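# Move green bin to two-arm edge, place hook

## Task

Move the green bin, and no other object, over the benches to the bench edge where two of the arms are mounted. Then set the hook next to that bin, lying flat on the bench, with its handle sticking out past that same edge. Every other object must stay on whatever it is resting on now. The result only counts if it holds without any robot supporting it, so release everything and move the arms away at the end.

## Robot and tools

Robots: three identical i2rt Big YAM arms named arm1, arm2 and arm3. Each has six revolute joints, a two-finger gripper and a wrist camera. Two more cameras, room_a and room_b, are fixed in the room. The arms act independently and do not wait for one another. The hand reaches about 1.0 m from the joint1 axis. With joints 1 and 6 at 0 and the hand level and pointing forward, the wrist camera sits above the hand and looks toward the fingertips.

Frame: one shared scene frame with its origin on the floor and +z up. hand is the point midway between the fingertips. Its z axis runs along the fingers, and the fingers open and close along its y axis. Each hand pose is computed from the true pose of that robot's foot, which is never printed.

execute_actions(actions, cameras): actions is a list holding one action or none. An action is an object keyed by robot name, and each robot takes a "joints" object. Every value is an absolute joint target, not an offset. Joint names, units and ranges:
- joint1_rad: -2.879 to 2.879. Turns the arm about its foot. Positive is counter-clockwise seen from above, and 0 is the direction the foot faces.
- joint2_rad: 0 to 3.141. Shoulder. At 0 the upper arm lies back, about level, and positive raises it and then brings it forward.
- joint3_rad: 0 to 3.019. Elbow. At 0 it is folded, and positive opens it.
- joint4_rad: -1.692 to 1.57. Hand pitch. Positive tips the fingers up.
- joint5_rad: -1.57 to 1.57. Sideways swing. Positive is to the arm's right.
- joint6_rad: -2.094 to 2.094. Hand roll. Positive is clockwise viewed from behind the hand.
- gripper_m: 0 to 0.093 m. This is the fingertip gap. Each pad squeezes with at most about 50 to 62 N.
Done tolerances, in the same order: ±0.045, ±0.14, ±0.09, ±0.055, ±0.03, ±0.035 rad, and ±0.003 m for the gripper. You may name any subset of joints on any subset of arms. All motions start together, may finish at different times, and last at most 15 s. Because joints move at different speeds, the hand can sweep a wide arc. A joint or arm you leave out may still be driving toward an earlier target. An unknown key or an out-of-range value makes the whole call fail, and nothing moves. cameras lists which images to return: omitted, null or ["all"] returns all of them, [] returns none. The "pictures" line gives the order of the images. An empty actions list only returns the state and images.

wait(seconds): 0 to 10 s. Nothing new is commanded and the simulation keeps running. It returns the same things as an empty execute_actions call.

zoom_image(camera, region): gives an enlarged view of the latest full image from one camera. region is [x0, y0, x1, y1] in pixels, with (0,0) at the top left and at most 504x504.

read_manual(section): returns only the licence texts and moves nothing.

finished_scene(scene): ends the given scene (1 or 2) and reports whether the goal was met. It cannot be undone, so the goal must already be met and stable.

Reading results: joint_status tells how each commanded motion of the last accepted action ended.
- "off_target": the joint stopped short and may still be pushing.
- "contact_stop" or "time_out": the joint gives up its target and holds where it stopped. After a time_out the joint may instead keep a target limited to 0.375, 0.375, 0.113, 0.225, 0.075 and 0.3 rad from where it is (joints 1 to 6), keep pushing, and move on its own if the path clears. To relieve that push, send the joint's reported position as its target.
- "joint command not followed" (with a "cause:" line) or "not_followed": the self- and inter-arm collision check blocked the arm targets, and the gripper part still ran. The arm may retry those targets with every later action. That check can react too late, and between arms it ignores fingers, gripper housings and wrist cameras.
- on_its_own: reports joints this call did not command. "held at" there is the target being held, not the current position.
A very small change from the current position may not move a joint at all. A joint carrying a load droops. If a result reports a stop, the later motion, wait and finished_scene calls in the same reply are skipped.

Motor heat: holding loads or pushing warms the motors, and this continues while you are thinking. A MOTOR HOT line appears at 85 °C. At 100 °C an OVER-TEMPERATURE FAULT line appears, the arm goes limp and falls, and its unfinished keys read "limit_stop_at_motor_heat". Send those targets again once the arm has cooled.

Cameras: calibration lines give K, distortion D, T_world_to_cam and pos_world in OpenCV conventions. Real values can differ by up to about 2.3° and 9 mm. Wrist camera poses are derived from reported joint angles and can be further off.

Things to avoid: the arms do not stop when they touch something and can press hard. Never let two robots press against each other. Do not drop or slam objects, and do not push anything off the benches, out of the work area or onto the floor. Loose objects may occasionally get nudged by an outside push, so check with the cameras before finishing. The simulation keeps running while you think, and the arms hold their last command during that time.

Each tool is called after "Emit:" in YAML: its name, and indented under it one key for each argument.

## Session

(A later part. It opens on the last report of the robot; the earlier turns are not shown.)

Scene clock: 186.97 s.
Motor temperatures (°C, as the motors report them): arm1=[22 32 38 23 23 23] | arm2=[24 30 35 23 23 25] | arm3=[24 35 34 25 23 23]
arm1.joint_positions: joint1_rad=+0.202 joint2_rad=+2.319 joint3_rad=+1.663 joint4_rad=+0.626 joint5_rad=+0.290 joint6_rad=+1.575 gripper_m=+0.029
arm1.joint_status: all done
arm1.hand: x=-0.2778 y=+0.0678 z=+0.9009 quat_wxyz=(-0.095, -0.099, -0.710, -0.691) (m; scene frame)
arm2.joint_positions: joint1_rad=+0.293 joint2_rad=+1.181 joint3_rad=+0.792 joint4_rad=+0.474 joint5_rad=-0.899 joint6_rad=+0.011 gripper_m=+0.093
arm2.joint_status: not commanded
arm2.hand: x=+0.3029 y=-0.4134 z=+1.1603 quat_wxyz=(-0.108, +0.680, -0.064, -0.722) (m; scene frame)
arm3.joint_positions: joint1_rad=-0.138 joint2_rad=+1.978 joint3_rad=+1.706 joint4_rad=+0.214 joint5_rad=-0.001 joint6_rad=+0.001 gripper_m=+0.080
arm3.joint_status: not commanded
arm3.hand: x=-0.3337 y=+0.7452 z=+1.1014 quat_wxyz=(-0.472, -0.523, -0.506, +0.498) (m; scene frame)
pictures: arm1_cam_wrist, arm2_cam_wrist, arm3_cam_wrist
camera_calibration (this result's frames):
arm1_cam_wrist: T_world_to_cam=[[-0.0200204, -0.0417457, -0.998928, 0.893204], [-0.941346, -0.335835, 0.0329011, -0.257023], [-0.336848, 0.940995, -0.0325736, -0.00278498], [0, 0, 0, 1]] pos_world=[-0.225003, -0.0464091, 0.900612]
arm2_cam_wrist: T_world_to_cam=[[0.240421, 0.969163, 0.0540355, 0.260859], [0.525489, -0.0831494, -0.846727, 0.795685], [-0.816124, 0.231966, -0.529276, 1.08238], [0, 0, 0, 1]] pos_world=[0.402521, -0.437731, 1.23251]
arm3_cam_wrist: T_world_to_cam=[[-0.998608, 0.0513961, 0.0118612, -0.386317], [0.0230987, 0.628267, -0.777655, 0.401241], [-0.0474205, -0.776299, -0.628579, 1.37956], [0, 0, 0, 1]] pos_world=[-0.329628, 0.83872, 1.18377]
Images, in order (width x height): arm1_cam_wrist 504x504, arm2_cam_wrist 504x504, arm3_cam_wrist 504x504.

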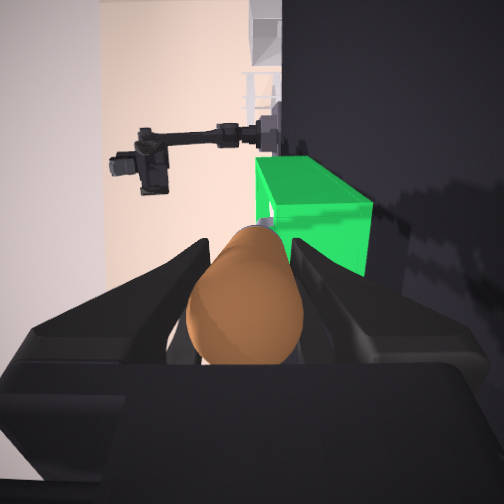

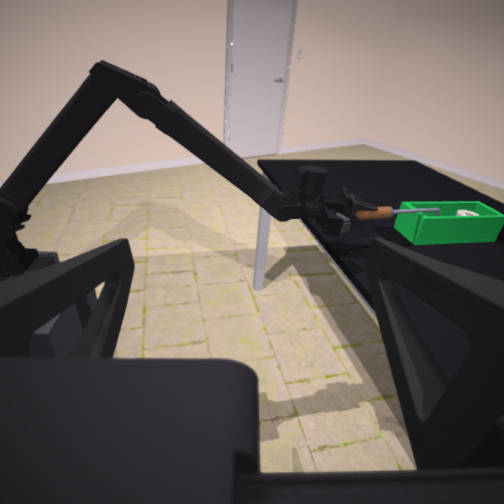

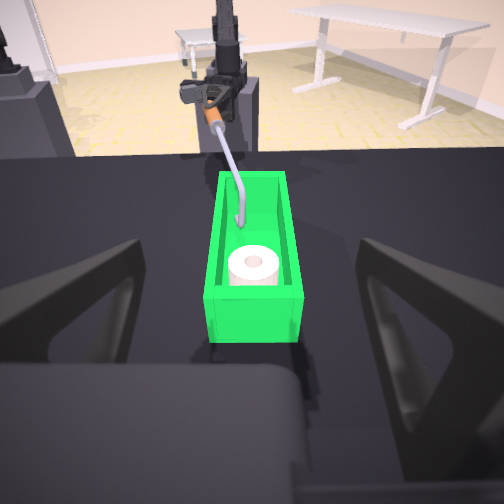

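Emit:
execute_actions:
  actions:
    - {"arm1":{"joints":{"joint2_rad":2.15,"joint3_rad":1.47,"joint4_rad":0.8,"joint5_rad":0.24}}}
  cameras: []

Emit:
execute_actions:
  actions:
    - {"arm1":{"joints":{"joint2_rad":2.04,"joint3_rad":1.23,"joint4_rad":0.915,"joint5_rad":0.12}}}
  cameras: ["arm1_cam_wrist","arm2_cam_wrist","arm3_cam_wrist"]

Scene clock: 196.50 s.
Motor temperatures (°C, as the motors report them): arm1=[22 33 38 23 23 23] | arm2=[24 30 35 23 23 25] | arm3=[24 35 34 25 23 23]
arm1.joint_positions: joint1_rad=+0.204 joint2_rad=+2.194 joint3_rad=+1.448 joint4_rad=+0.753 joint5_rad=+0.240 joint6_rad=+1.573 gripper_m=+0.029
arm1.joint_status: all done
arm1.hand: x=-0.2866 y=+0.0166 z=+0.9198 quat_wxyz=(-0.076, -0.083, -0.699, -0.706) (m; scene frame)
arm2.joint_positions: joint1_rad=+0.293 joint2_rad=+1.181 joint3_rad=+0.792 joint4_rad=+0.474 joint5_rad=-0.899 joint6_rad=+0.011 gripper_m=+0.093
arm2.joint_status: not commanded
arm2.hand: x=+0.3029 y=-0.4134 z=+1.1603 quat_wxyz=(-0.108, +0.680, -0.064, -0.722) (m; scene frame)
arm3.joint_positions: joint1_rad=-0.138 joint2_rad=+1.978 joint3_rad=+1.706 joint4_rad=+0.214 joint5_rad=-0.001 joint6_rad=+0.001 gripper_m=+0.080
arm3.joint_status: not commanded
arm3.hand: x=-0.3337 y=+0.7452 z=+1.1014 quat_wxyz=(-0.472, -0.523, -0.506, +0.498) (m; scene frame)
pictures: none
No camera images: the call's "cameras" was empty. Leave "cameras" out to get every camera's image.

Scene clock: 197.47 s.
Motor temperatures (°C, as the motors report them): arm1=[22 32 38 23 23 23] | arm2=[24 30 35 23 23 25] | arm3=[24 35 34 25 23 23]
arm1.joint_positions: joint1_rad=+0.204 joint2_rad=+2.087 joint3_rad=+1.209 joint4_rad=+0.863 joint5_rad=+0.120 joint6_rad=+1.573 gripper_m=+0.029
arm1.joint_status: all done
arm1.hand: x=-0.3062 y=-0.0467 z=+0.9078 quat_wxyz=(-0.034, -0.039, -0.710, -0.702) (m; scene frame)
arm2.joint_positions: joint1_rad=+0.293 joint2_rad=+1.181 joint3_rad=+0.792 joint4_rad=+0.474 joint5_rad=-0.899 joint6_rad=+0.011 gripper_m=+0.093
arm2.joint_status: not commanded
arm2.hand: x=+0.3029 y=-0.4134 z=+1.1603 quat_wxyz=(-0.108, +0.680, -0.064, -0.722) (m; scene frame)
arm3.joint_positions: joint1_rad=-0.138 joint2_rad=+1.978 joint3_rad=+1.706 joint4_rad=+0.214 joint5_rad=-0.001 joint6_rad=+0.001 gripper_m=+0.080
arm3.joint_status: not commanded
arm3.hand: x=-0.3337 y=+0.7452 z=+1.1014 quat_wxyz=(-0.472, -0.523, -0.506, +0.498) (m; scene frame)
pictures: arm1_cam_wrist, arm2_cam_wrist, arm3_cam_wrist
camera_calibration (this result's frames):
arm1_cam_wrist: T_world_to_cam=[[-0.0151305, -0.0290011, -0.999465, 0.897294], [-0.869913, -0.49244, 0.0274582, -0.302944], [-0.492973, 0.869863, -0.0177776, 0.0310576], [0, 0, 0, 1]] pos_world=[-0.234648, -0.150175, 0.905684]
arm2_cam_wrist: T_world_to_cam=[[0.240421, 0.969163, 0.0540355, 0.260859], [0.525489, -0.0831494, -0.846727, 0.795685], [-0.816124, 0.231966, -0.529276, 1.08238], [0, 0, 0, 1]] pos_world=[0.402521, -0.437731, 1.23251]
arm3_cam_wrist: T_world_to_cam=[[-0.998608, 0.0513961, 0.0118612, -0.386317], [0.0230987, 0.628267, -0.777655, 0.401241], [-0.0474205, -0.776299, -0.628579, 1.37956], [0, 0, 0, 1]] pos_world=[-0.329628, 0.83872, 1.18377]
Images, in order (width x height): arm1_cam_wrist 504x504, arm2_cam_wrist 504x504, arm3_cam_wrist 504x504.

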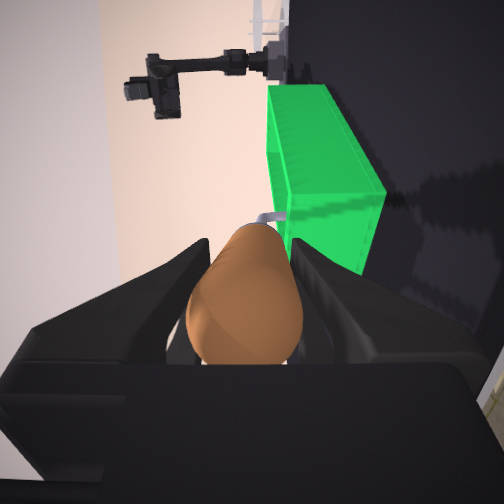

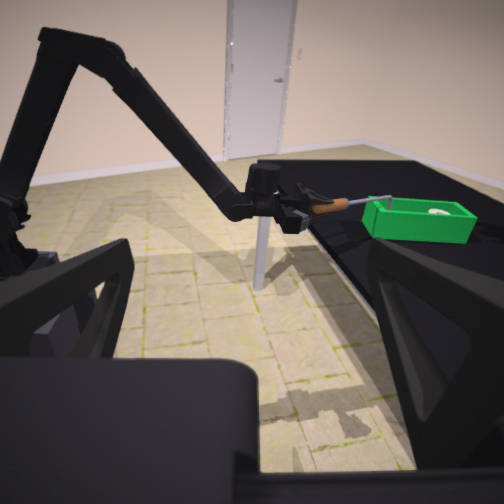

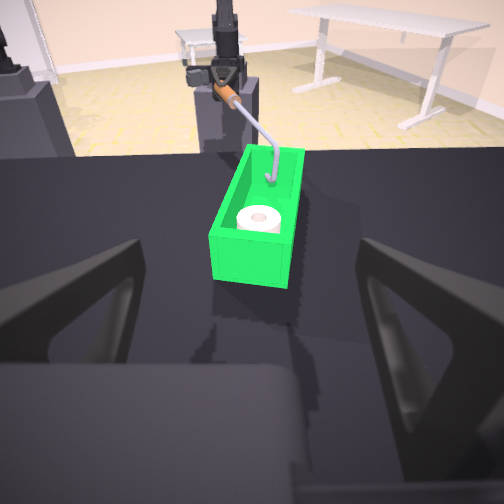

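Emit:
execute_actions:
  actions:
    - {"arm1":{"joints":{"joint2_rad":1.92,"joint3_rad":0.985,"joint4_rad":1.035,"joint5_rad":0.2}}}
  cameras: []

Emit:
execute_actions:
  actions:
    - {"arm1":{"joints":{"joint2_rad":1.835,"joint3_rad":0.805,"joint4_rad":1.125}}}
  cameras: ["arm1_cam_wrist","arm2_cam_wrist","arm3_cam_wrist"]

Emit:
zoom_image:
  camera: "arm2_cam_wrist"
  region: [270, 170, 390, 270]

Scene clock: 208.57 s.
Motor temperatures (°C, as the motors report them): arm1=[22 32 37 23 23 23] | arm2=[24 30 36 23 23 25] | arm3=[24 35 34 25 23 23]
arm1.joint_positions: joint1_rad=+0.204 joint2_rad=+1.957 joint3_rad=+0.966 joint4_rad=+0.987 joint5_rad=+0.201 joint6_rad=+1.572 gripper_m=+0.029
arm1.joint_status: all done
arm1.hand: x=-0.2912 y=-0.1239 z=+0.9139 quat_wxyz=(-0.063, -0.068, -0.704, -0.704) (m; scene frame)
arm2.joint_positions: joint1_rad=+0.293 joint2_rad=+1.181 joint3_rad=+0.792 joint4_rad=+0.474 joint5_rad=-0.899 joint6_rad=+0.011 gripper_m=+0.093
arm2.joint_status: not commanded
arm2.hand: x=+0.3029 y=-0.4134 z=+1.1603 quat_wxyz=(-0.108, +0.680, -0.064, -0.722) (m; scene frame)
arm3.joint_positions: joint1_rad=-0.138 joint2_rad=+1.978 joint3_rad=+1.706 joint4_rad=+0.214 joint5_rad=-0.001 joint6_rad=+0.001 gripper_m=+0.080
arm3.joint_status: not commanded
arm3.hand: x=-0.3337 y=+0.7452 z=+1.1014 quat_wxyz=(-0.472, -0.523, -0.506, +0.498) (m; scene frame)
pictures: none
No camera images: the call's "cameras" was empty. Leave "cameras" out to get every camera's image.

Scene clock: 209.43 s.
Motor temperatures (°C, as the motors report them): arm1=[22 32 37 24 23 23] | arm2=[24 30 36 23 23 25] | arm3=[24 35 34 25 23 23]
arm1.joint_positions: joint1_rad=+0.204 joint2_rad=+1.877 joint3_rad=+0.786 joint4_rad=+1.072 joint5_rad=+0.201 joint6_rad=+1.572 gripper_m=+0.029
arm1.joint_status: all done
arm1.hand: x=-0.2903 y=-0.1834 z=+0.9065 quat_wxyz=(-0.064, -0.067, -0.709, -0.699) (m; scene frame)
arm2.joint_positions: joint1_rad=+0.293 joint2_rad=+1.181 joint3_rad=+0.792 joint4_rad=+0.474 joint5_rad=-0.899 joint6_rad=+0.011 gripper_m=+0.093
arm2.joint_status: not commanded
arm2.hand: x=+0.3029 y=-0.4134 z=+1.1603 quat_wxyz=(-0.108, +0.680, -0.064, -0.722) (m; scene frame)
arm3.joint_positions: joint1_rad=-0.138 joint2_rad=+1.978 joint3_rad=+1.706 joint4_rad=+0.214 joint5_rad=-0.001 joint6_rad=+0.001 gripper_m=+0.080
arm3.joint_status: not commanded
arm3.hand: x=-0.3337 y=+0.7452 z=+1.1014 quat_wxyz=(-0.472, -0.523, -0.506, +0.498) (m; scene frame)
pictures: arm1_cam_wrist, arm2_cam_wrist, arm3_cam_wrist
camera_calibration (this result's frames):
arm1_cam_wrist: T_world_to_cam=[[-0.0157239, -0.0317472, -0.999372, 0.891498], [-0.907043, -0.420132, 0.0276176, -0.354033], [-0.420745, 0.906907, -0.02219, 0.1896], [0, 0, 0, 1]] pos_world=[-0.227332, -0.292387, 0.904923]
arm2_cam_wrist: T_world_to_cam=[[0.240421, 0.969163, 0.0540355, 0.260859], [0.525489, -0.0831494, -0.846727, 0.795685], [-0.816124, 0.231966, -0.529276, 1.08238], [0, 0, 0, 1]] pos_world=[0.402521, -0.437731, 1.23251]
arm3_cam_wrist: T_world_to_cam=[[-0.998608, 0.0513961, 0.0118612, -0.386317], [0.0230987, 0.628267, -0.777655, 0.401241], [-0.0474205, -0.776299, -0.628579, 1.37956], [0, 0, 0, 1]] pos_world=[-0.329628, 0.83872, 1.18377]
Images, in order (width x height): arm1_cam_wrist 504x504, arm2_cam_wrist 504x504, arm3_cam_wrist 504x504.

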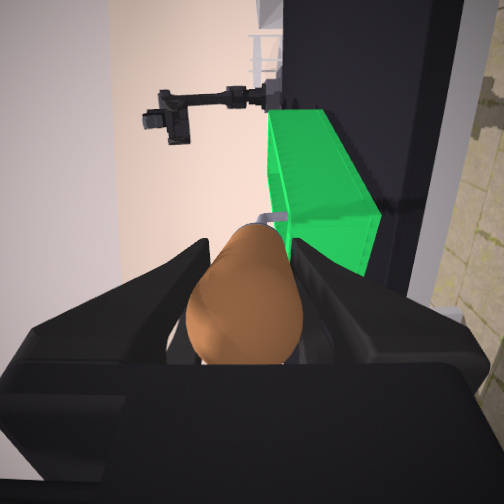

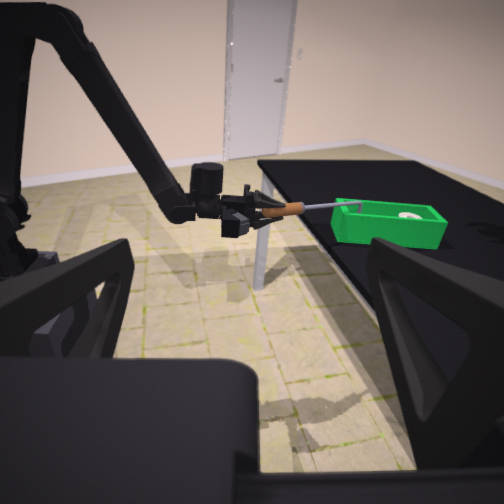

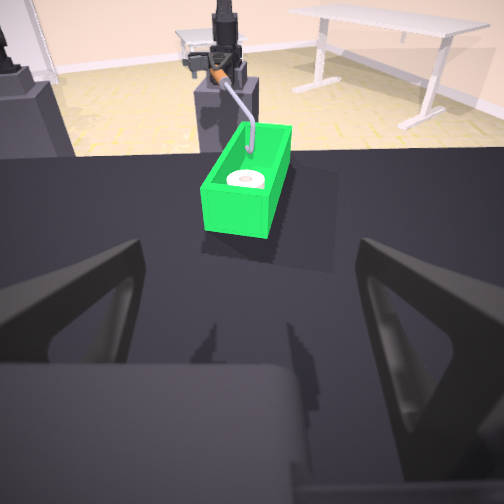

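Region (270, 170, 390, 270) of arm2_cam_wrist's 504x504 image, scaled by 4.200, with more detail than that image has.

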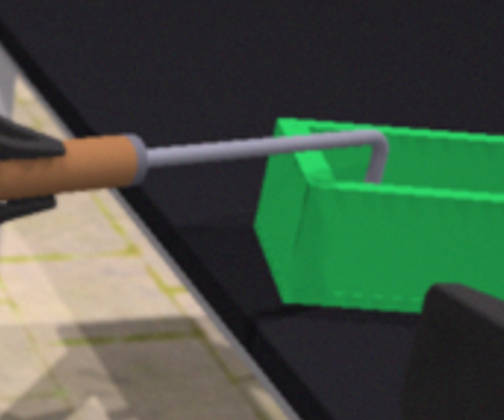

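Emit:
execute_actions:
  actions:
    - {"arm1":{"joints":{"joint5_rad":0.33,"joint3_rad":0.78,"joint4_rad":1.14}}}
  cameras: ["arm2_cam_wrist","arm3_cam_wrist"]

Emit:
zoom_image:
  camera: "arm2_cam_wrist"
  region: [270, 170, 390, 270]

Scene clock: 221.40 s.
Motor temperatures (°C, as the motors report them): arm1=[22 31 35 24 23 23] | arm2=[24 30 36 23 23 25] | arm3=[24 35 34 25 23 23]
arm1.joint_positions: joint1_rad=+0.205 joint2_rad=+1.877 joint3_rad=+0.763 joint4_rad=+1.086 joint5_rad=+0.330 joint6_rad=+1.572 gripper_m=+0.029
arm1.joint_status: all done
arm1.hand: x=-0.2689 y=-0.1967 z=+0.9004 quat_wxyz=(-0.109, -0.111, -0.707, -0.690) (m; scene frame)
arm2.joint_positions: joint1_rad=+0.293 joint2_rad=+1.181 joint3_rad=+0.792 joint4_rad=+0.474 joint5_rad=-0.899 joint6_rad=+0.011 gripper_m=+0.093
arm2.joint_status: not commanded
arm2.hand: x=+0.3029 y=-0.4134 z=+1.1603 quat_wxyz=(-0.108, +0.680, -0.064, -0.722) (m; scene frame)
arm3.joint_positions: joint1_rad=-0.138 joint2_rad=+1.978 joint3_rad=+1.706 joint4_rad=+0.214 joint5_rad=-0.001 joint6_rad=+0.001 gripper_m=+0.080
arm3.joint_status: not commanded
arm3.hand: x=-0.3337 y=+0.7452 z=+1.1014 quat_wxyz=(-0.472, -0.523, -0.506, +0.498) (m; scene frame)
pictures: arm2_cam_wrist, arm3_cam_wrist
camera_calibration (this result's frames):
arm2_cam_wrist: T_world_to_cam=[[0.240421, 0.969163, 0.0540355, 0.260859], [0.525489, -0.0831494, -0.846727, 0.795685], [-0.816124, 0.231966, -0.529276, 1.08238], [0, 0, 0, 1]] pos_world=[0.402521, -0.437731, 1.23251]
arm3_cam_wrist: T_world_to_cam=[[-0.998608, 0.0513961, 0.0118612, -0.386317], [0.0230987, 0.628267, -0.777655, 0.401241], [-0.0474205, -0.776299, -0.628579, 1.37956], [0, 0, 0, 1]] pos_world=[-0.329628, 0.83872, 1.18377]
Images, in order (width x height): arm2_cam_wrist 504x504, arm3_cam_wrist 504x504.

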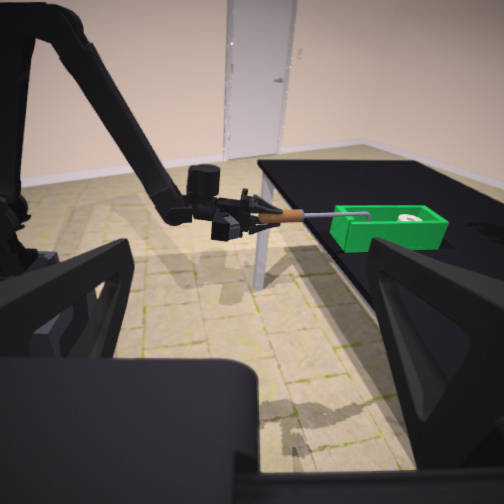

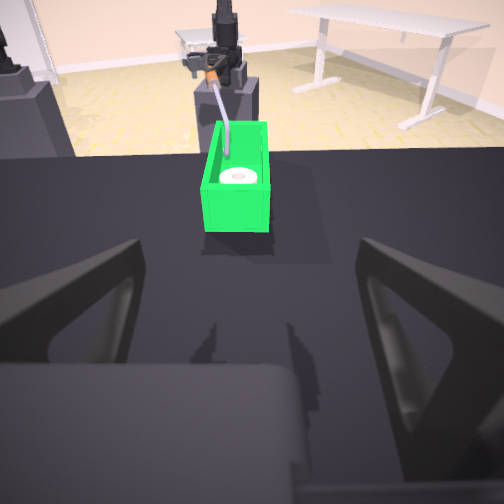

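Region (270, 170, 390, 270) of arm2_cam_wrist's 504x504 image, scaled by 4.200, with more detail than that image has.

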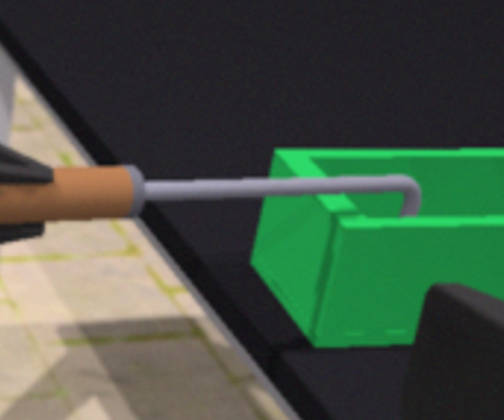

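Emit:
execute_actions:
  actions:
    - {"arm1":{"joints":{"joint2_rad":1.78,"joint3_rad":1.04,"joint4_rad":0.95,"joint5_rad":0.29}},"arm3":{"joints":{"joint2_rad":1.8}},"arm2":{"joints":{"joint1_rad":0.1}}}
  cameras: []

Emit:
execute_actions:
  actions:
    - {"arm1":{"joints":{"joint1_rad":-0.035,"joint2_rad":1.95,"joint3_rad":1.3,"joint4_rad":0.85,"joint5_rad":0.15}}}
  cameras: ["arm1_cam_wrist","arm3_cam_wrist"]

Scene clock: 249.60 s.
Motor temperatures (°C, as the motors report them): arm1=[22 30 35 24 23 23] | arm2=[24 30 36 23 23 25] | arm3=[24 35 34 25 23 23]
arm1.joint_positions: joint1_rad=+0.205 joint2_rad=+1.819 joint3_rad=+0.972 joint4_rad=+0.924 joint5_rad=+0.291 joint6_rad=+1.571 gripper_m=+0.029
arm1.joint_status: all done
arm1.hand: x=-0.2758 y=-0.1312 z=+0.9922 quat_wxyz=(-0.090, -0.103, -0.672, -0.728) (m; scene frame)
arm2.joint_positions: joint1_rad=+0.098 joint2_rad=+1.181 joint3_rad=+0.792 joint4_rad=+0.474 joint5_rad=-0.899 joint6_rad=+0.011 gripper_m=+0.093
arm2.joint_status: all done
arm2.hand: x=+0.3818 y=-0.3588 z=+1.1593 quat_wxyz=(-0.177, +0.670, -0.131, -0.709) (m; scene frame)
arm3.joint_positions: joint1_rad=-0.138 joint2_rad=+1.783 joint3_rad=+1.693 joint4_rad=+0.214 joint5_rad=-0.001 joint6_rad=+0.001 gripper_m=+0.080
arm3.joint_status: all done
arm3.hand: x=-0.3294 y=+0.8002 z=+1.2493 quat_wxyz=(-0.516, -0.475, -0.461, +0.544) (m; scene frame)
pictures: none
No camera images: the call's "cameras" was empty. Leave "cameras" out to get every camera's image.

Scene clock: 251.77 s.
Motor temperatures (°C, as the motors report them): arm1=[22 30 36 24 23 23] | arm2=[24 30 36 23 23 25] | arm3=[24 35 35 25 23 23]
arm1.joint_positions: joint1_rad=-0.043 joint2_rad=+2.008 joint3_rad=+1.207 joint4_rad=+0.818 joint5_rad=+0.152 joint6_rad=+1.572 gripper_m=+0.029
arm1.joint_status: joint3_rad time_out (moved +0.235 of +0.328); the others done
arm1.on_its_own: joint3_rad reads +1.207 and still pushes toward +1.300 since a time_out
arm1.hand: x=-0.1162 y=-0.0762 z=+0.9525 quat_wxyz=(-0.132, -0.137, -0.687, -0.701) (m; scene frame)
arm2.joint_positions: joint1_rad=+0.098 joint2_rad=+1.181 joint3_rad=+0.792 joint4_rad=+0.474 joint5_rad=-0.899 joint6_rad=+0.011 gripper_m=+0.093
arm2.joint_status: not commanded
arm2.hand: x=+0.3818 y=-0.3588 z=+1.1593 quat_wxyz=(-0.177, +0.670, -0.131, -0.709) (m; scene frame)
arm3.joint_positions: joint1_rad=-0.138 joint2_rad=+1.783 joint3_rad=+1.693 joint4_rad=+0.214 joint5_rad=-0.001 joint6_rad=+0.001 gripper_m=+0.080
arm3.joint_status: not commanded
arm3.hand: x=-0.3294 y=+0.8002 z=+1.2493 quat_wxyz=(-0.516, -0.475, -0.461, +0.544) (m; scene frame)
pictures: arm1_cam_wrist, arm3_cam_wrist
camera_calibration (this result's frames):
arm1_cam_wrist: T_world_to_cam=[[-0.0148932, 0.0054418, -0.999874, 0.947068], [-0.972148, -0.233994, 0.0132067, -0.132017], [-0.233893, 0.972223, 0.00877515, 0.163837], [0, 0, 0, 1]] pos_world=[-0.0759152, -0.195331, 0.947255]
arm3_cam_wrist: T_world_to_cam=[[-0.998632, 0.0512024, 0.0105736, -0.384894], [0.0151733, 0.477365, -0.878574, 0.725849], [-0.0500326, -0.877212, -0.477489, 1.40661], [0, 0, 0, 1]] pos_world=[-0.325004, 0.907105, 1.31342]
Images, in order (width x height): arm1_cam_wrist 504x504, arm3_cam_wrist 504x504.

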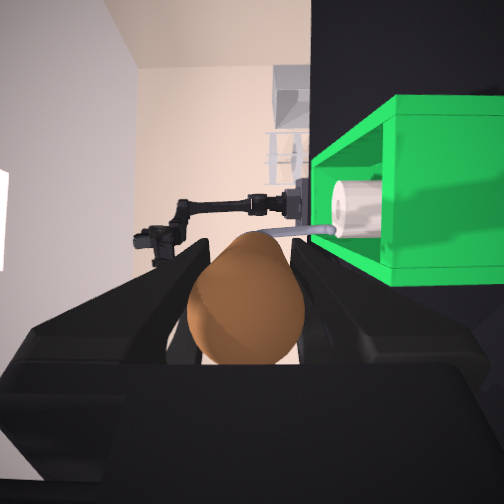

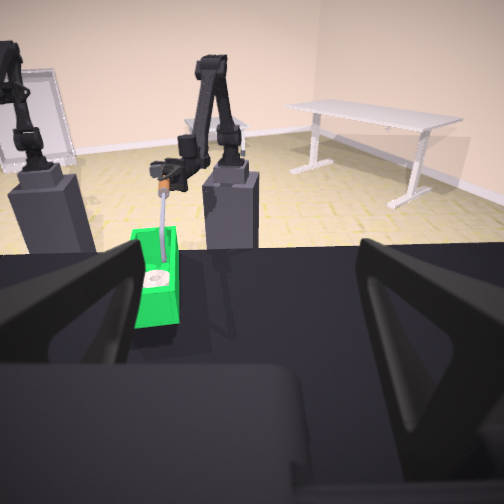

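Emit:
execute_actions:
  actions:
    - {"arm1":{"joints":{"joint2_rad":1.86,"joint3_rad":1.27}},"arm3":{"joints":{"joint5_rad":-0.15,"joint4_rad":0.0}}}
  cameras: ["arm2_cam_wrist","arm3_cam_wrist","room_b"]

Emit:
zoom_image:
  camera: "room_b"
  region: [170, 210, 320, 320]

Scene clock: 259.47 s.
Motor temperatures (°C, as the motors report them): arm1=[22 31 39 24 23 23] | arm2=[24 29 36 23 23 25] | arm3=[24 35 35 25 23 23]
arm1.joint_positions: joint1_rad=-0.043 joint2_rad=+1.894 joint3_rad=+1.207 joint4_rad=+0.814 joint5_rad=+0.152 joint6_rad=+1.569 gripper_m=+0.029
arm1.joint_status: all done
arm1.hand: x=-0.1179 y=-0.0858 z=+1.0342 quat_wxyz=(-0.135, -0.135, -0.647, -0.738) (m; scene frame)
arm2.joint_positions: joint1_rad=+0.098 joint2_rad=+1.181 joint3_rad=+0.792 joint4_rad=+0.474 joint5_rad=-0.899 joint6_rad=+0.011 gripper_m=+0.093
arm2.joint_status: not commanded
arm2.hand: x=+0.3818 y=-0.3588 z=+1.1593 quat_wxyz=(-0.177, +0.670, -0.131, -0.709) (m; scene frame)
arm3.joint_positions: joint1_rad=-0.138 joint2_rad=+1.783 joint3_rad=+1.693 joint4_rad=+0.021 joint5_rad=-0.147 joint6_rad=+0.001 gripper_m=+0.080
arm3.joint_status: all done
arm3.hand: x=-0.3050 y=+0.7997 z=+1.2019 quat_wxyz=(-0.506, -0.490, -0.543, +0.457) (m; scene frame)
pictures: arm2_cam_wrist, arm3_cam_wrist, room_b
camera_calibration (this result's frames):
arm2_cam_wrist: T_world_to_cam=[[0.423271, 0.904553, 0.0512288, 0.0993357], [0.498896, -0.185505, -0.846576, 0.73112], [-0.75627, 0.383889, -0.529797, 1.16588], [0, 0, 0, 1]] pos_world=[0.474924, -0.401798, 1.23154]
arm3_cam_wrist: T_world_to_cam=[[-0.995552, -0.0941959, 0.00187334, -0.232283], [-0.0614843, 0.634501, -0.770472, 0.405132], [0.0713867, -0.767161, -0.63747, 1.52608], [0, 0, 0, 1]] pos_world=[-0.315282, 0.891814, 1.28541]
Images, in order (width x height): arm2_cam_wrist 504x504, arm3_cam_wrist 504x504, room_b 504x504.

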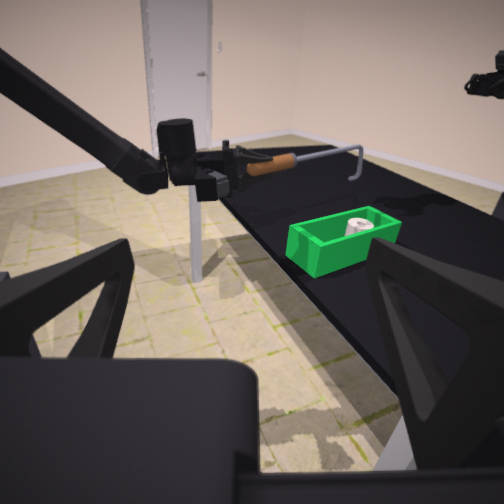

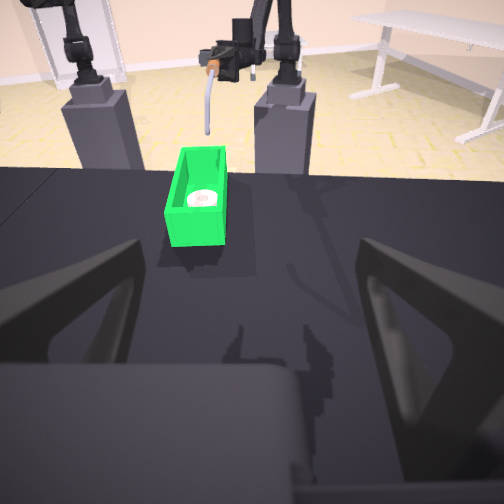

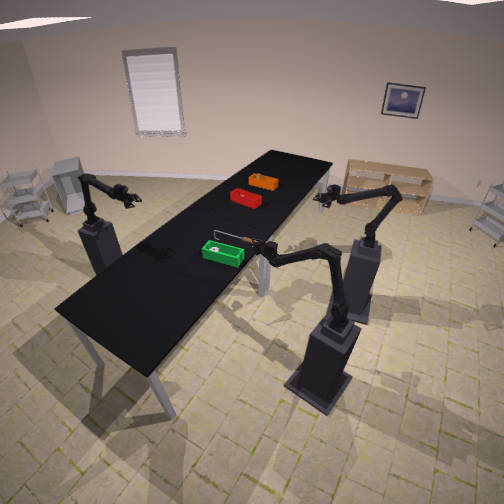

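Region (170, 210, 320, 320) of room_b's 504x504 image, scaled by 3.360, with more detail than that image has; it fills the top 370 rows of this view, and the rest is white.

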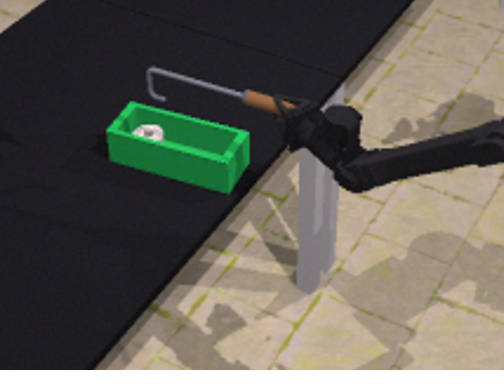

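Emit:
execute_actions:
  actions:
    - {"arm1":{"joints":{"joint1_rad":-0.36,"joint2_rad":2.08,"joint3_rad":1.61,"joint4_rad":0.72,"joint5_rad":-0.15}},"arm2":{"joints":{"joint1_rad":-0.5}}}
  cameras: ["arm3_cam_wrist"]

Scene clock: 278.07 s.
Motor temperatures (°C, as the motors report them): arm1=[22 31 41 24 23 23] | arm2=[24 29 36 23 23 25] | arm3=[24 34 36 25 23 23]
arm1.joint_positions: joint1_rad=-0.351 joint2_rad=+2.142 joint3_rad=+1.512 joint4_rad=+0.685 joint5_rad=-0.151 joint6_rad=+1.567 gripper_m=+0.029
arm1.joint_status: joint3_rad time_out (moved +0.305 of +0.403); the others done
arm1.on_its_own: joint3_rad reads +1.512 and still pushes toward +1.610 since a time_out
arm1.hand: x=+0.0929 y=-0.0734 z=+0.9779 quat_wxyz=(-0.142, -0.131, -0.674, -0.713) (m; scene frame)
arm2.joint_positions: joint1_rad=-0.493 joint2_rad=+1.181 joint3_rad=+0.792 joint4_rad=+0.474 joint5_rad=-0.900 joint6_rad=+0.011 gripper_m=+0.093
arm2.joint_status: all done
arm2.hand: x=+0.6625 y=-0.2984 z=+1.1553 quat_wxyz=(-0.373, +0.603, -0.324, -0.626) (m; scene frame)
arm3.joint_positions: joint1_rad=-0.138 joint2_rad=+1.783 joint3_rad=+1.693 joint4_rad=+0.021 joint5_rad=-0.147 joint6_rad=+0.001 gripper_m=+0.080
arm3.joint_status: not commanded
arm3.hand: x=-0.3050 y=+0.7997 z=+1.2019 quat_wxyz=(-0.506, -0.490, -0.543, +0.457) (m; scene frame)
pictures: arm3_cam_wrist
camera_calibration (this result's frames):
arm3_cam_wrist: T_world_to_cam=[[-0.995552, -0.0941959, 0.00187334, -0.232283], [-0.0614843, 0.634501, -0.770472, 0.405132], [0.0713867, -0.767161, -0.63747, 1.52608], [0, 0, 0, 1]] pos_world=[-0.315282, 0.891814, 1.28541]
Images, in order (width x height): arm3_cam_wrist 504x504.

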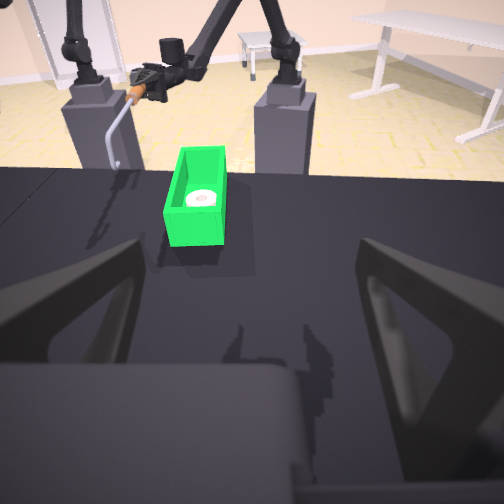

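Clear. Unroll while lowering slightly.

Emit:
execute_actions:
  actions:
    - {"arm1":{"joints":{"joint2_rad":2.15,"joint5_rad":-0.3,"joint6_rad":0.0}}}
  cameras: ["arm1_cam_wrist","arm3_cam_wrist"]

Scene clock: 284.63 s.
Motor temperatures (°C, as the motors report them): arm1=[22 32 43 24 23 23] | arm2=[24 29 36 23 23 25] | arm3=[24 34 36 25 23 23]
arm1.joint_positions: joint1_rad=-0.353 joint2_rad=+2.195 joint3_rad=+1.529 joint4_rad=+0.688 joint5_rad=-0.302 joint6_rad=+0.017 gripper_m=+0.029
arm1.joint_status: all done
arm1.hand: x=+0.0726 y=-0.0603 z=+0.9440 quat_wxyz=(-0.559, +0.427, -0.553, -0.446) (m; scene frame)
arm2.joint_positions: joint1_rad=-0.493 joint2_rad=+1.181 joint3_rad=+0.792 joint4_rad=+0.474 joint5_rad=-0.900 joint6_rad=+0.011 gripper_m=+0.093
arm2.joint_status: not commanded
arm2.hand: x=+0.6625 y=-0.2984 z=+1.1553 quat_wxyz=(-0.373, +0.603, -0.324, -0.626) (m; scene frame)
arm3.joint_positions: joint1_rad=-0.138 joint2_rad=+1.783 joint3_rad=+1.693 joint4_rad=+0.021 joint5_rad=-0.147 joint6_rad=+0.001 gripper_m=+0.080
arm3.joint_status: not commanded
arm3.hand: x=-0.3050 y=+0.7997 z=+1.2019 quat_wxyz=(-0.506, -0.490, -0.543, +0.457) (m; scene frame)
pictures: arm1_cam_wrist, arm3_cam_wrist
camera_calibration (this result's frames):
arm1_cam_wrist: T_world_to_cam=[[0.966866, -0.254262, -0.0228304, -0.0679567], [-0.161155, -0.538555, -0.827036, 0.771258], [0.197988, 0.803312, -0.561686, 0.689559], [0, 0, 0, 1]] pos_world=[0.0534726, -0.155846, 1.02362]
arm3_cam_wrist: T_world_to_cam=[[-0.995552, -0.0941959, 0.00187334, -0.232283], [-0.0614843, 0.634501, -0.770472, 0.405132], [0.0713867, -0.767161, -0.63747, 1.52608], [0, 0, 0, 1]] pos_world=[-0.315282, 0.891814, 1.28541]
Images, in order (width x height): arm1_cam_wrist 504x504, arm3_cam_wrist 504x504.

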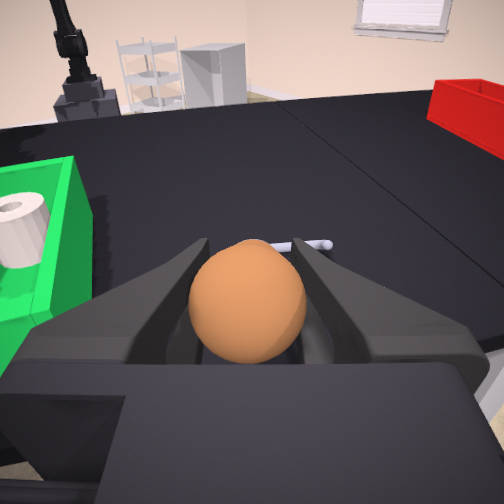

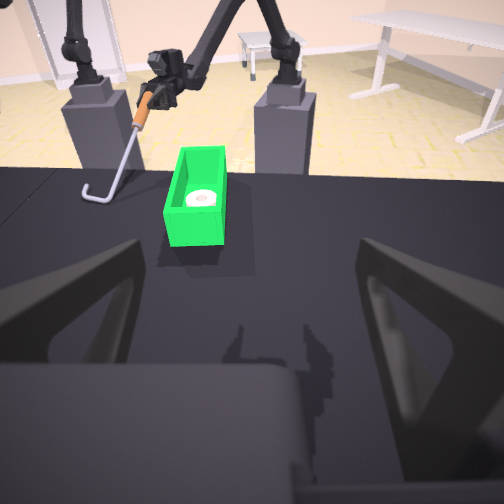

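Emit:
execute_actions:
  actions:
    - {"arm1":{"joints":{"joint2_rad":2.42,"joint4_rad":0.92,"joint5_rad":-0.56}},"arm3":{"joints":{"joint2_rad":1.5,"joint3_rad":1.4}}}
  cameras: ["arm1_cam_wrist"]

Scene clock: 292.90 s.
Motor temperatures (°C, as the motors report them): arm1=[22 33 43 23 23 23] | arm2=[24 29 36 23 23 25] | arm3=[24 34 36 25 23 23]
arm1.joint_positions: joint1_rad=-0.354 joint2_rad=+2.453 joint3_rad=+1.561 joint4_rad=+0.909 joint5_rad=-0.557 joint6_rad=+0.009 gripper_m=+0.029
arm1.joint_status: all done
arm1.hand: x=+0.0285 y=-0.0563 z=+0.8024 quat_wxyz=(-0.499, +0.498, -0.493, -0.510) (m; scene frame)
arm2.joint_positions: joint1_rad=-0.493 joint2_rad=+1.181 joint3_rad=+0.792 joint4_rad=+0.474 joint5_rad=-0.900 joint6_rad=+0.011 gripper_m=+0.093
arm2.joint_status: not commanded
arm2.hand: x=+0.6625 y=-0.2984 z=+1.1553 quat_wxyz=(-0.373, +0.603, -0.324, -0.626) (m; scene frame)
arm3.joint_positions: joint1_rad=-0.138 joint2_rad=+1.481 joint3_rad=+1.407 joint4_rad=+0.016 joint5_rad=-0.148 joint6_rad=+0.001 gripper_m=+0.080
arm3.joint_status: all done
arm3.hand: x=-0.2995 y=+0.9113 z=+1.2381 quat_wxyz=(-0.509, -0.487, -0.541, +0.460) (m; scene frame)
pictures: arm1_cam_wrist
camera_calibration (this result's frames):
arm1_cam_wrist: T_world_to_cam=[[0.99993, -0.00335536, -0.0113304, -0.0236089], [-0.0112424, -0.565443, -0.824711, 0.641582], [-0.00363951, 0.824781, -0.565441, 0.625539], [0, 0, 0, 1]] pos_world=[0.0330968, -0.153234, 0.882558]
Images, in order (width x height): arm1_cam_wrist 504x504.

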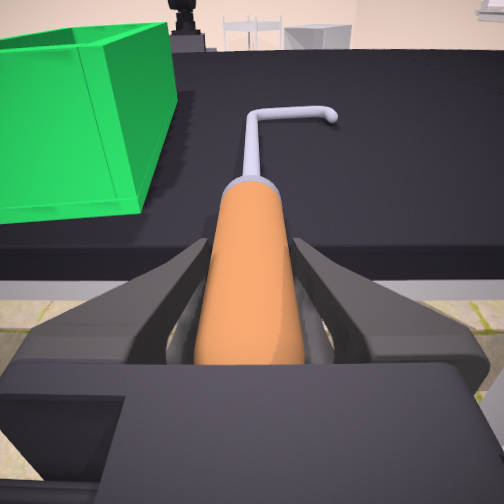

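Emit:
execute_actions:
  actions:
    - {"arm1":{"joints":{"gripper_m":0.085,"joint3_rad":1.57}}}
  cameras: []

Emit:
execute_actions:
  actions:
    - {"arm1":{"joints":{"joint1_rad":-0.5,"joint2_rad":1.7,"joint3_rad":0.95}}}
  cameras: ["room_b"]

Emit:
zoom_image:
  camera: "room_b"
  region: [170, 210, 320, 320]

Scene clock: 300.03 s.
Motor temperatures (°C, as the motors report them): arm1=[22 33 41 23 23 23] | arm2=[24 29 36 23 23 25] | arm3=[24 34 36 25 23 23]
arm1.joint_positions: joint1_rad=-0.354 joint2_rad=+2.445 joint3_rad=+1.561 joint4_rad=+0.909 joint5_rad=-0.557 joint6_rad=+0.009 gripper_m=+0.085
arm1.joint_status: all done
arm1.hand: x=+0.0290 y=-0.0556 z=+0.8088 quat_wxyz=(-0.502, +0.497, -0.490, -0.510) (m; scene frame)
arm2.joint_positions: joint1_rad=-0.493 joint2_rad=+1.181 joint3_rad=+0.792 joint4_rad=+0.474 joint5_rad=-0.900 joint6_rad=+0.011 gripper_m=+0.093
arm2.joint_status: not commanded
arm2.hand: x=+0.6625 y=-0.2984 z=+1.1553 quat_wxyz=(-0.373, +0.603, -0.324, -0.626) (m; scene frame)
arm3.joint_positions: joint1_rad=-0.138 joint2_rad=+1.481 joint3_rad=+1.407 joint4_rad=+0.016 joint5_rad=-0.148 joint6_rad=+0.001 gripper_m=+0.080
arm3.joint_status: not commanded
arm3.hand: x=-0.2995 y=+0.9113 z=+1.2381 quat_wxyz=(-0.509, -0.487, -0.541, +0.460) (m; scene frame)
pictures: none
No camera images: the call's "cameras" was empty. Leave "cameras" out to get every camera's image.

Scene clock: 301.47 s.
Motor temperatures (°C, as the motors report them): arm1=[22 33 41 23 23 23] | arm2=[24 29 36 23 23 25] | arm3=[24 34 36 25 23 23]
arm1.joint_positions: joint1_rad=-0.507 joint2_rad=+1.695 joint3_rad=+0.953 joint4_rad=+0.912 joint5_rad=-0.559 joint6_rad=+0.009 gripper_m=+0.085
arm1.joint_status: all done
arm1.hand: x=+0.0225 y=-0.2587 z=+1.0536 quat_wxyz=(-0.588, +0.449, -0.474, -0.477) (m; scene frame)
arm2.joint_positions: joint1_rad=-0.493 joint2_rad=+1.181 joint3_rad=+0.792 joint4_rad=+0.474 joint5_rad=-0.900 joint6_rad=+0.011 gripper_m=+0.093
arm2.joint_status: not commanded
arm2.hand: x=+0.6625 y=-0.2984 z=+1.1553 quat_wxyz=(-0.373, +0.603, -0.324, -0.626) (m; scene frame)
arm3.joint_positions: joint1_rad=-0.138 joint2_rad=+1.481 joint3_rad=+1.407 joint4_rad=+0.016 joint5_rad=-0.148 joint6_rad=+0.001 gripper_m=+0.080
arm3.joint_status: not commanded
arm3.hand: x=-0.2995 y=+0.9113 z=+1.2381 quat_wxyz=(-0.509, -0.487, -0.541, +0.460) (m; scene frame)
pictures: room_b
Images, in order (width x height): room_b 504x504.

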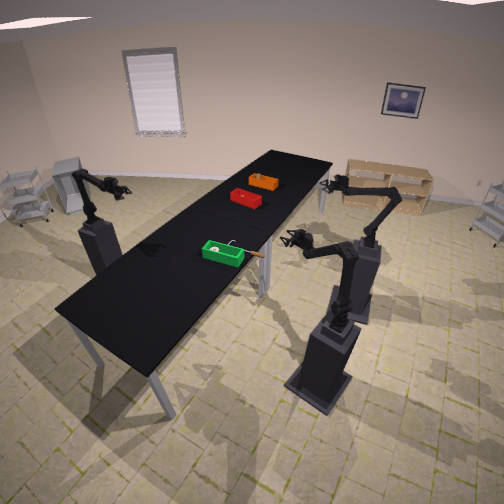

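Region (170, 210, 320, 320) of room_b's 504x504 image, scaled by 3.360, with more detail than that image has; it fills the top 370 rows of this view, and the rest is white.

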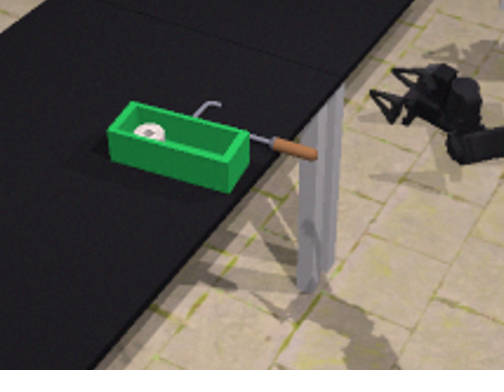

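Emit:
finished_scene:
  scene: 2

The scene is finished: the task was done.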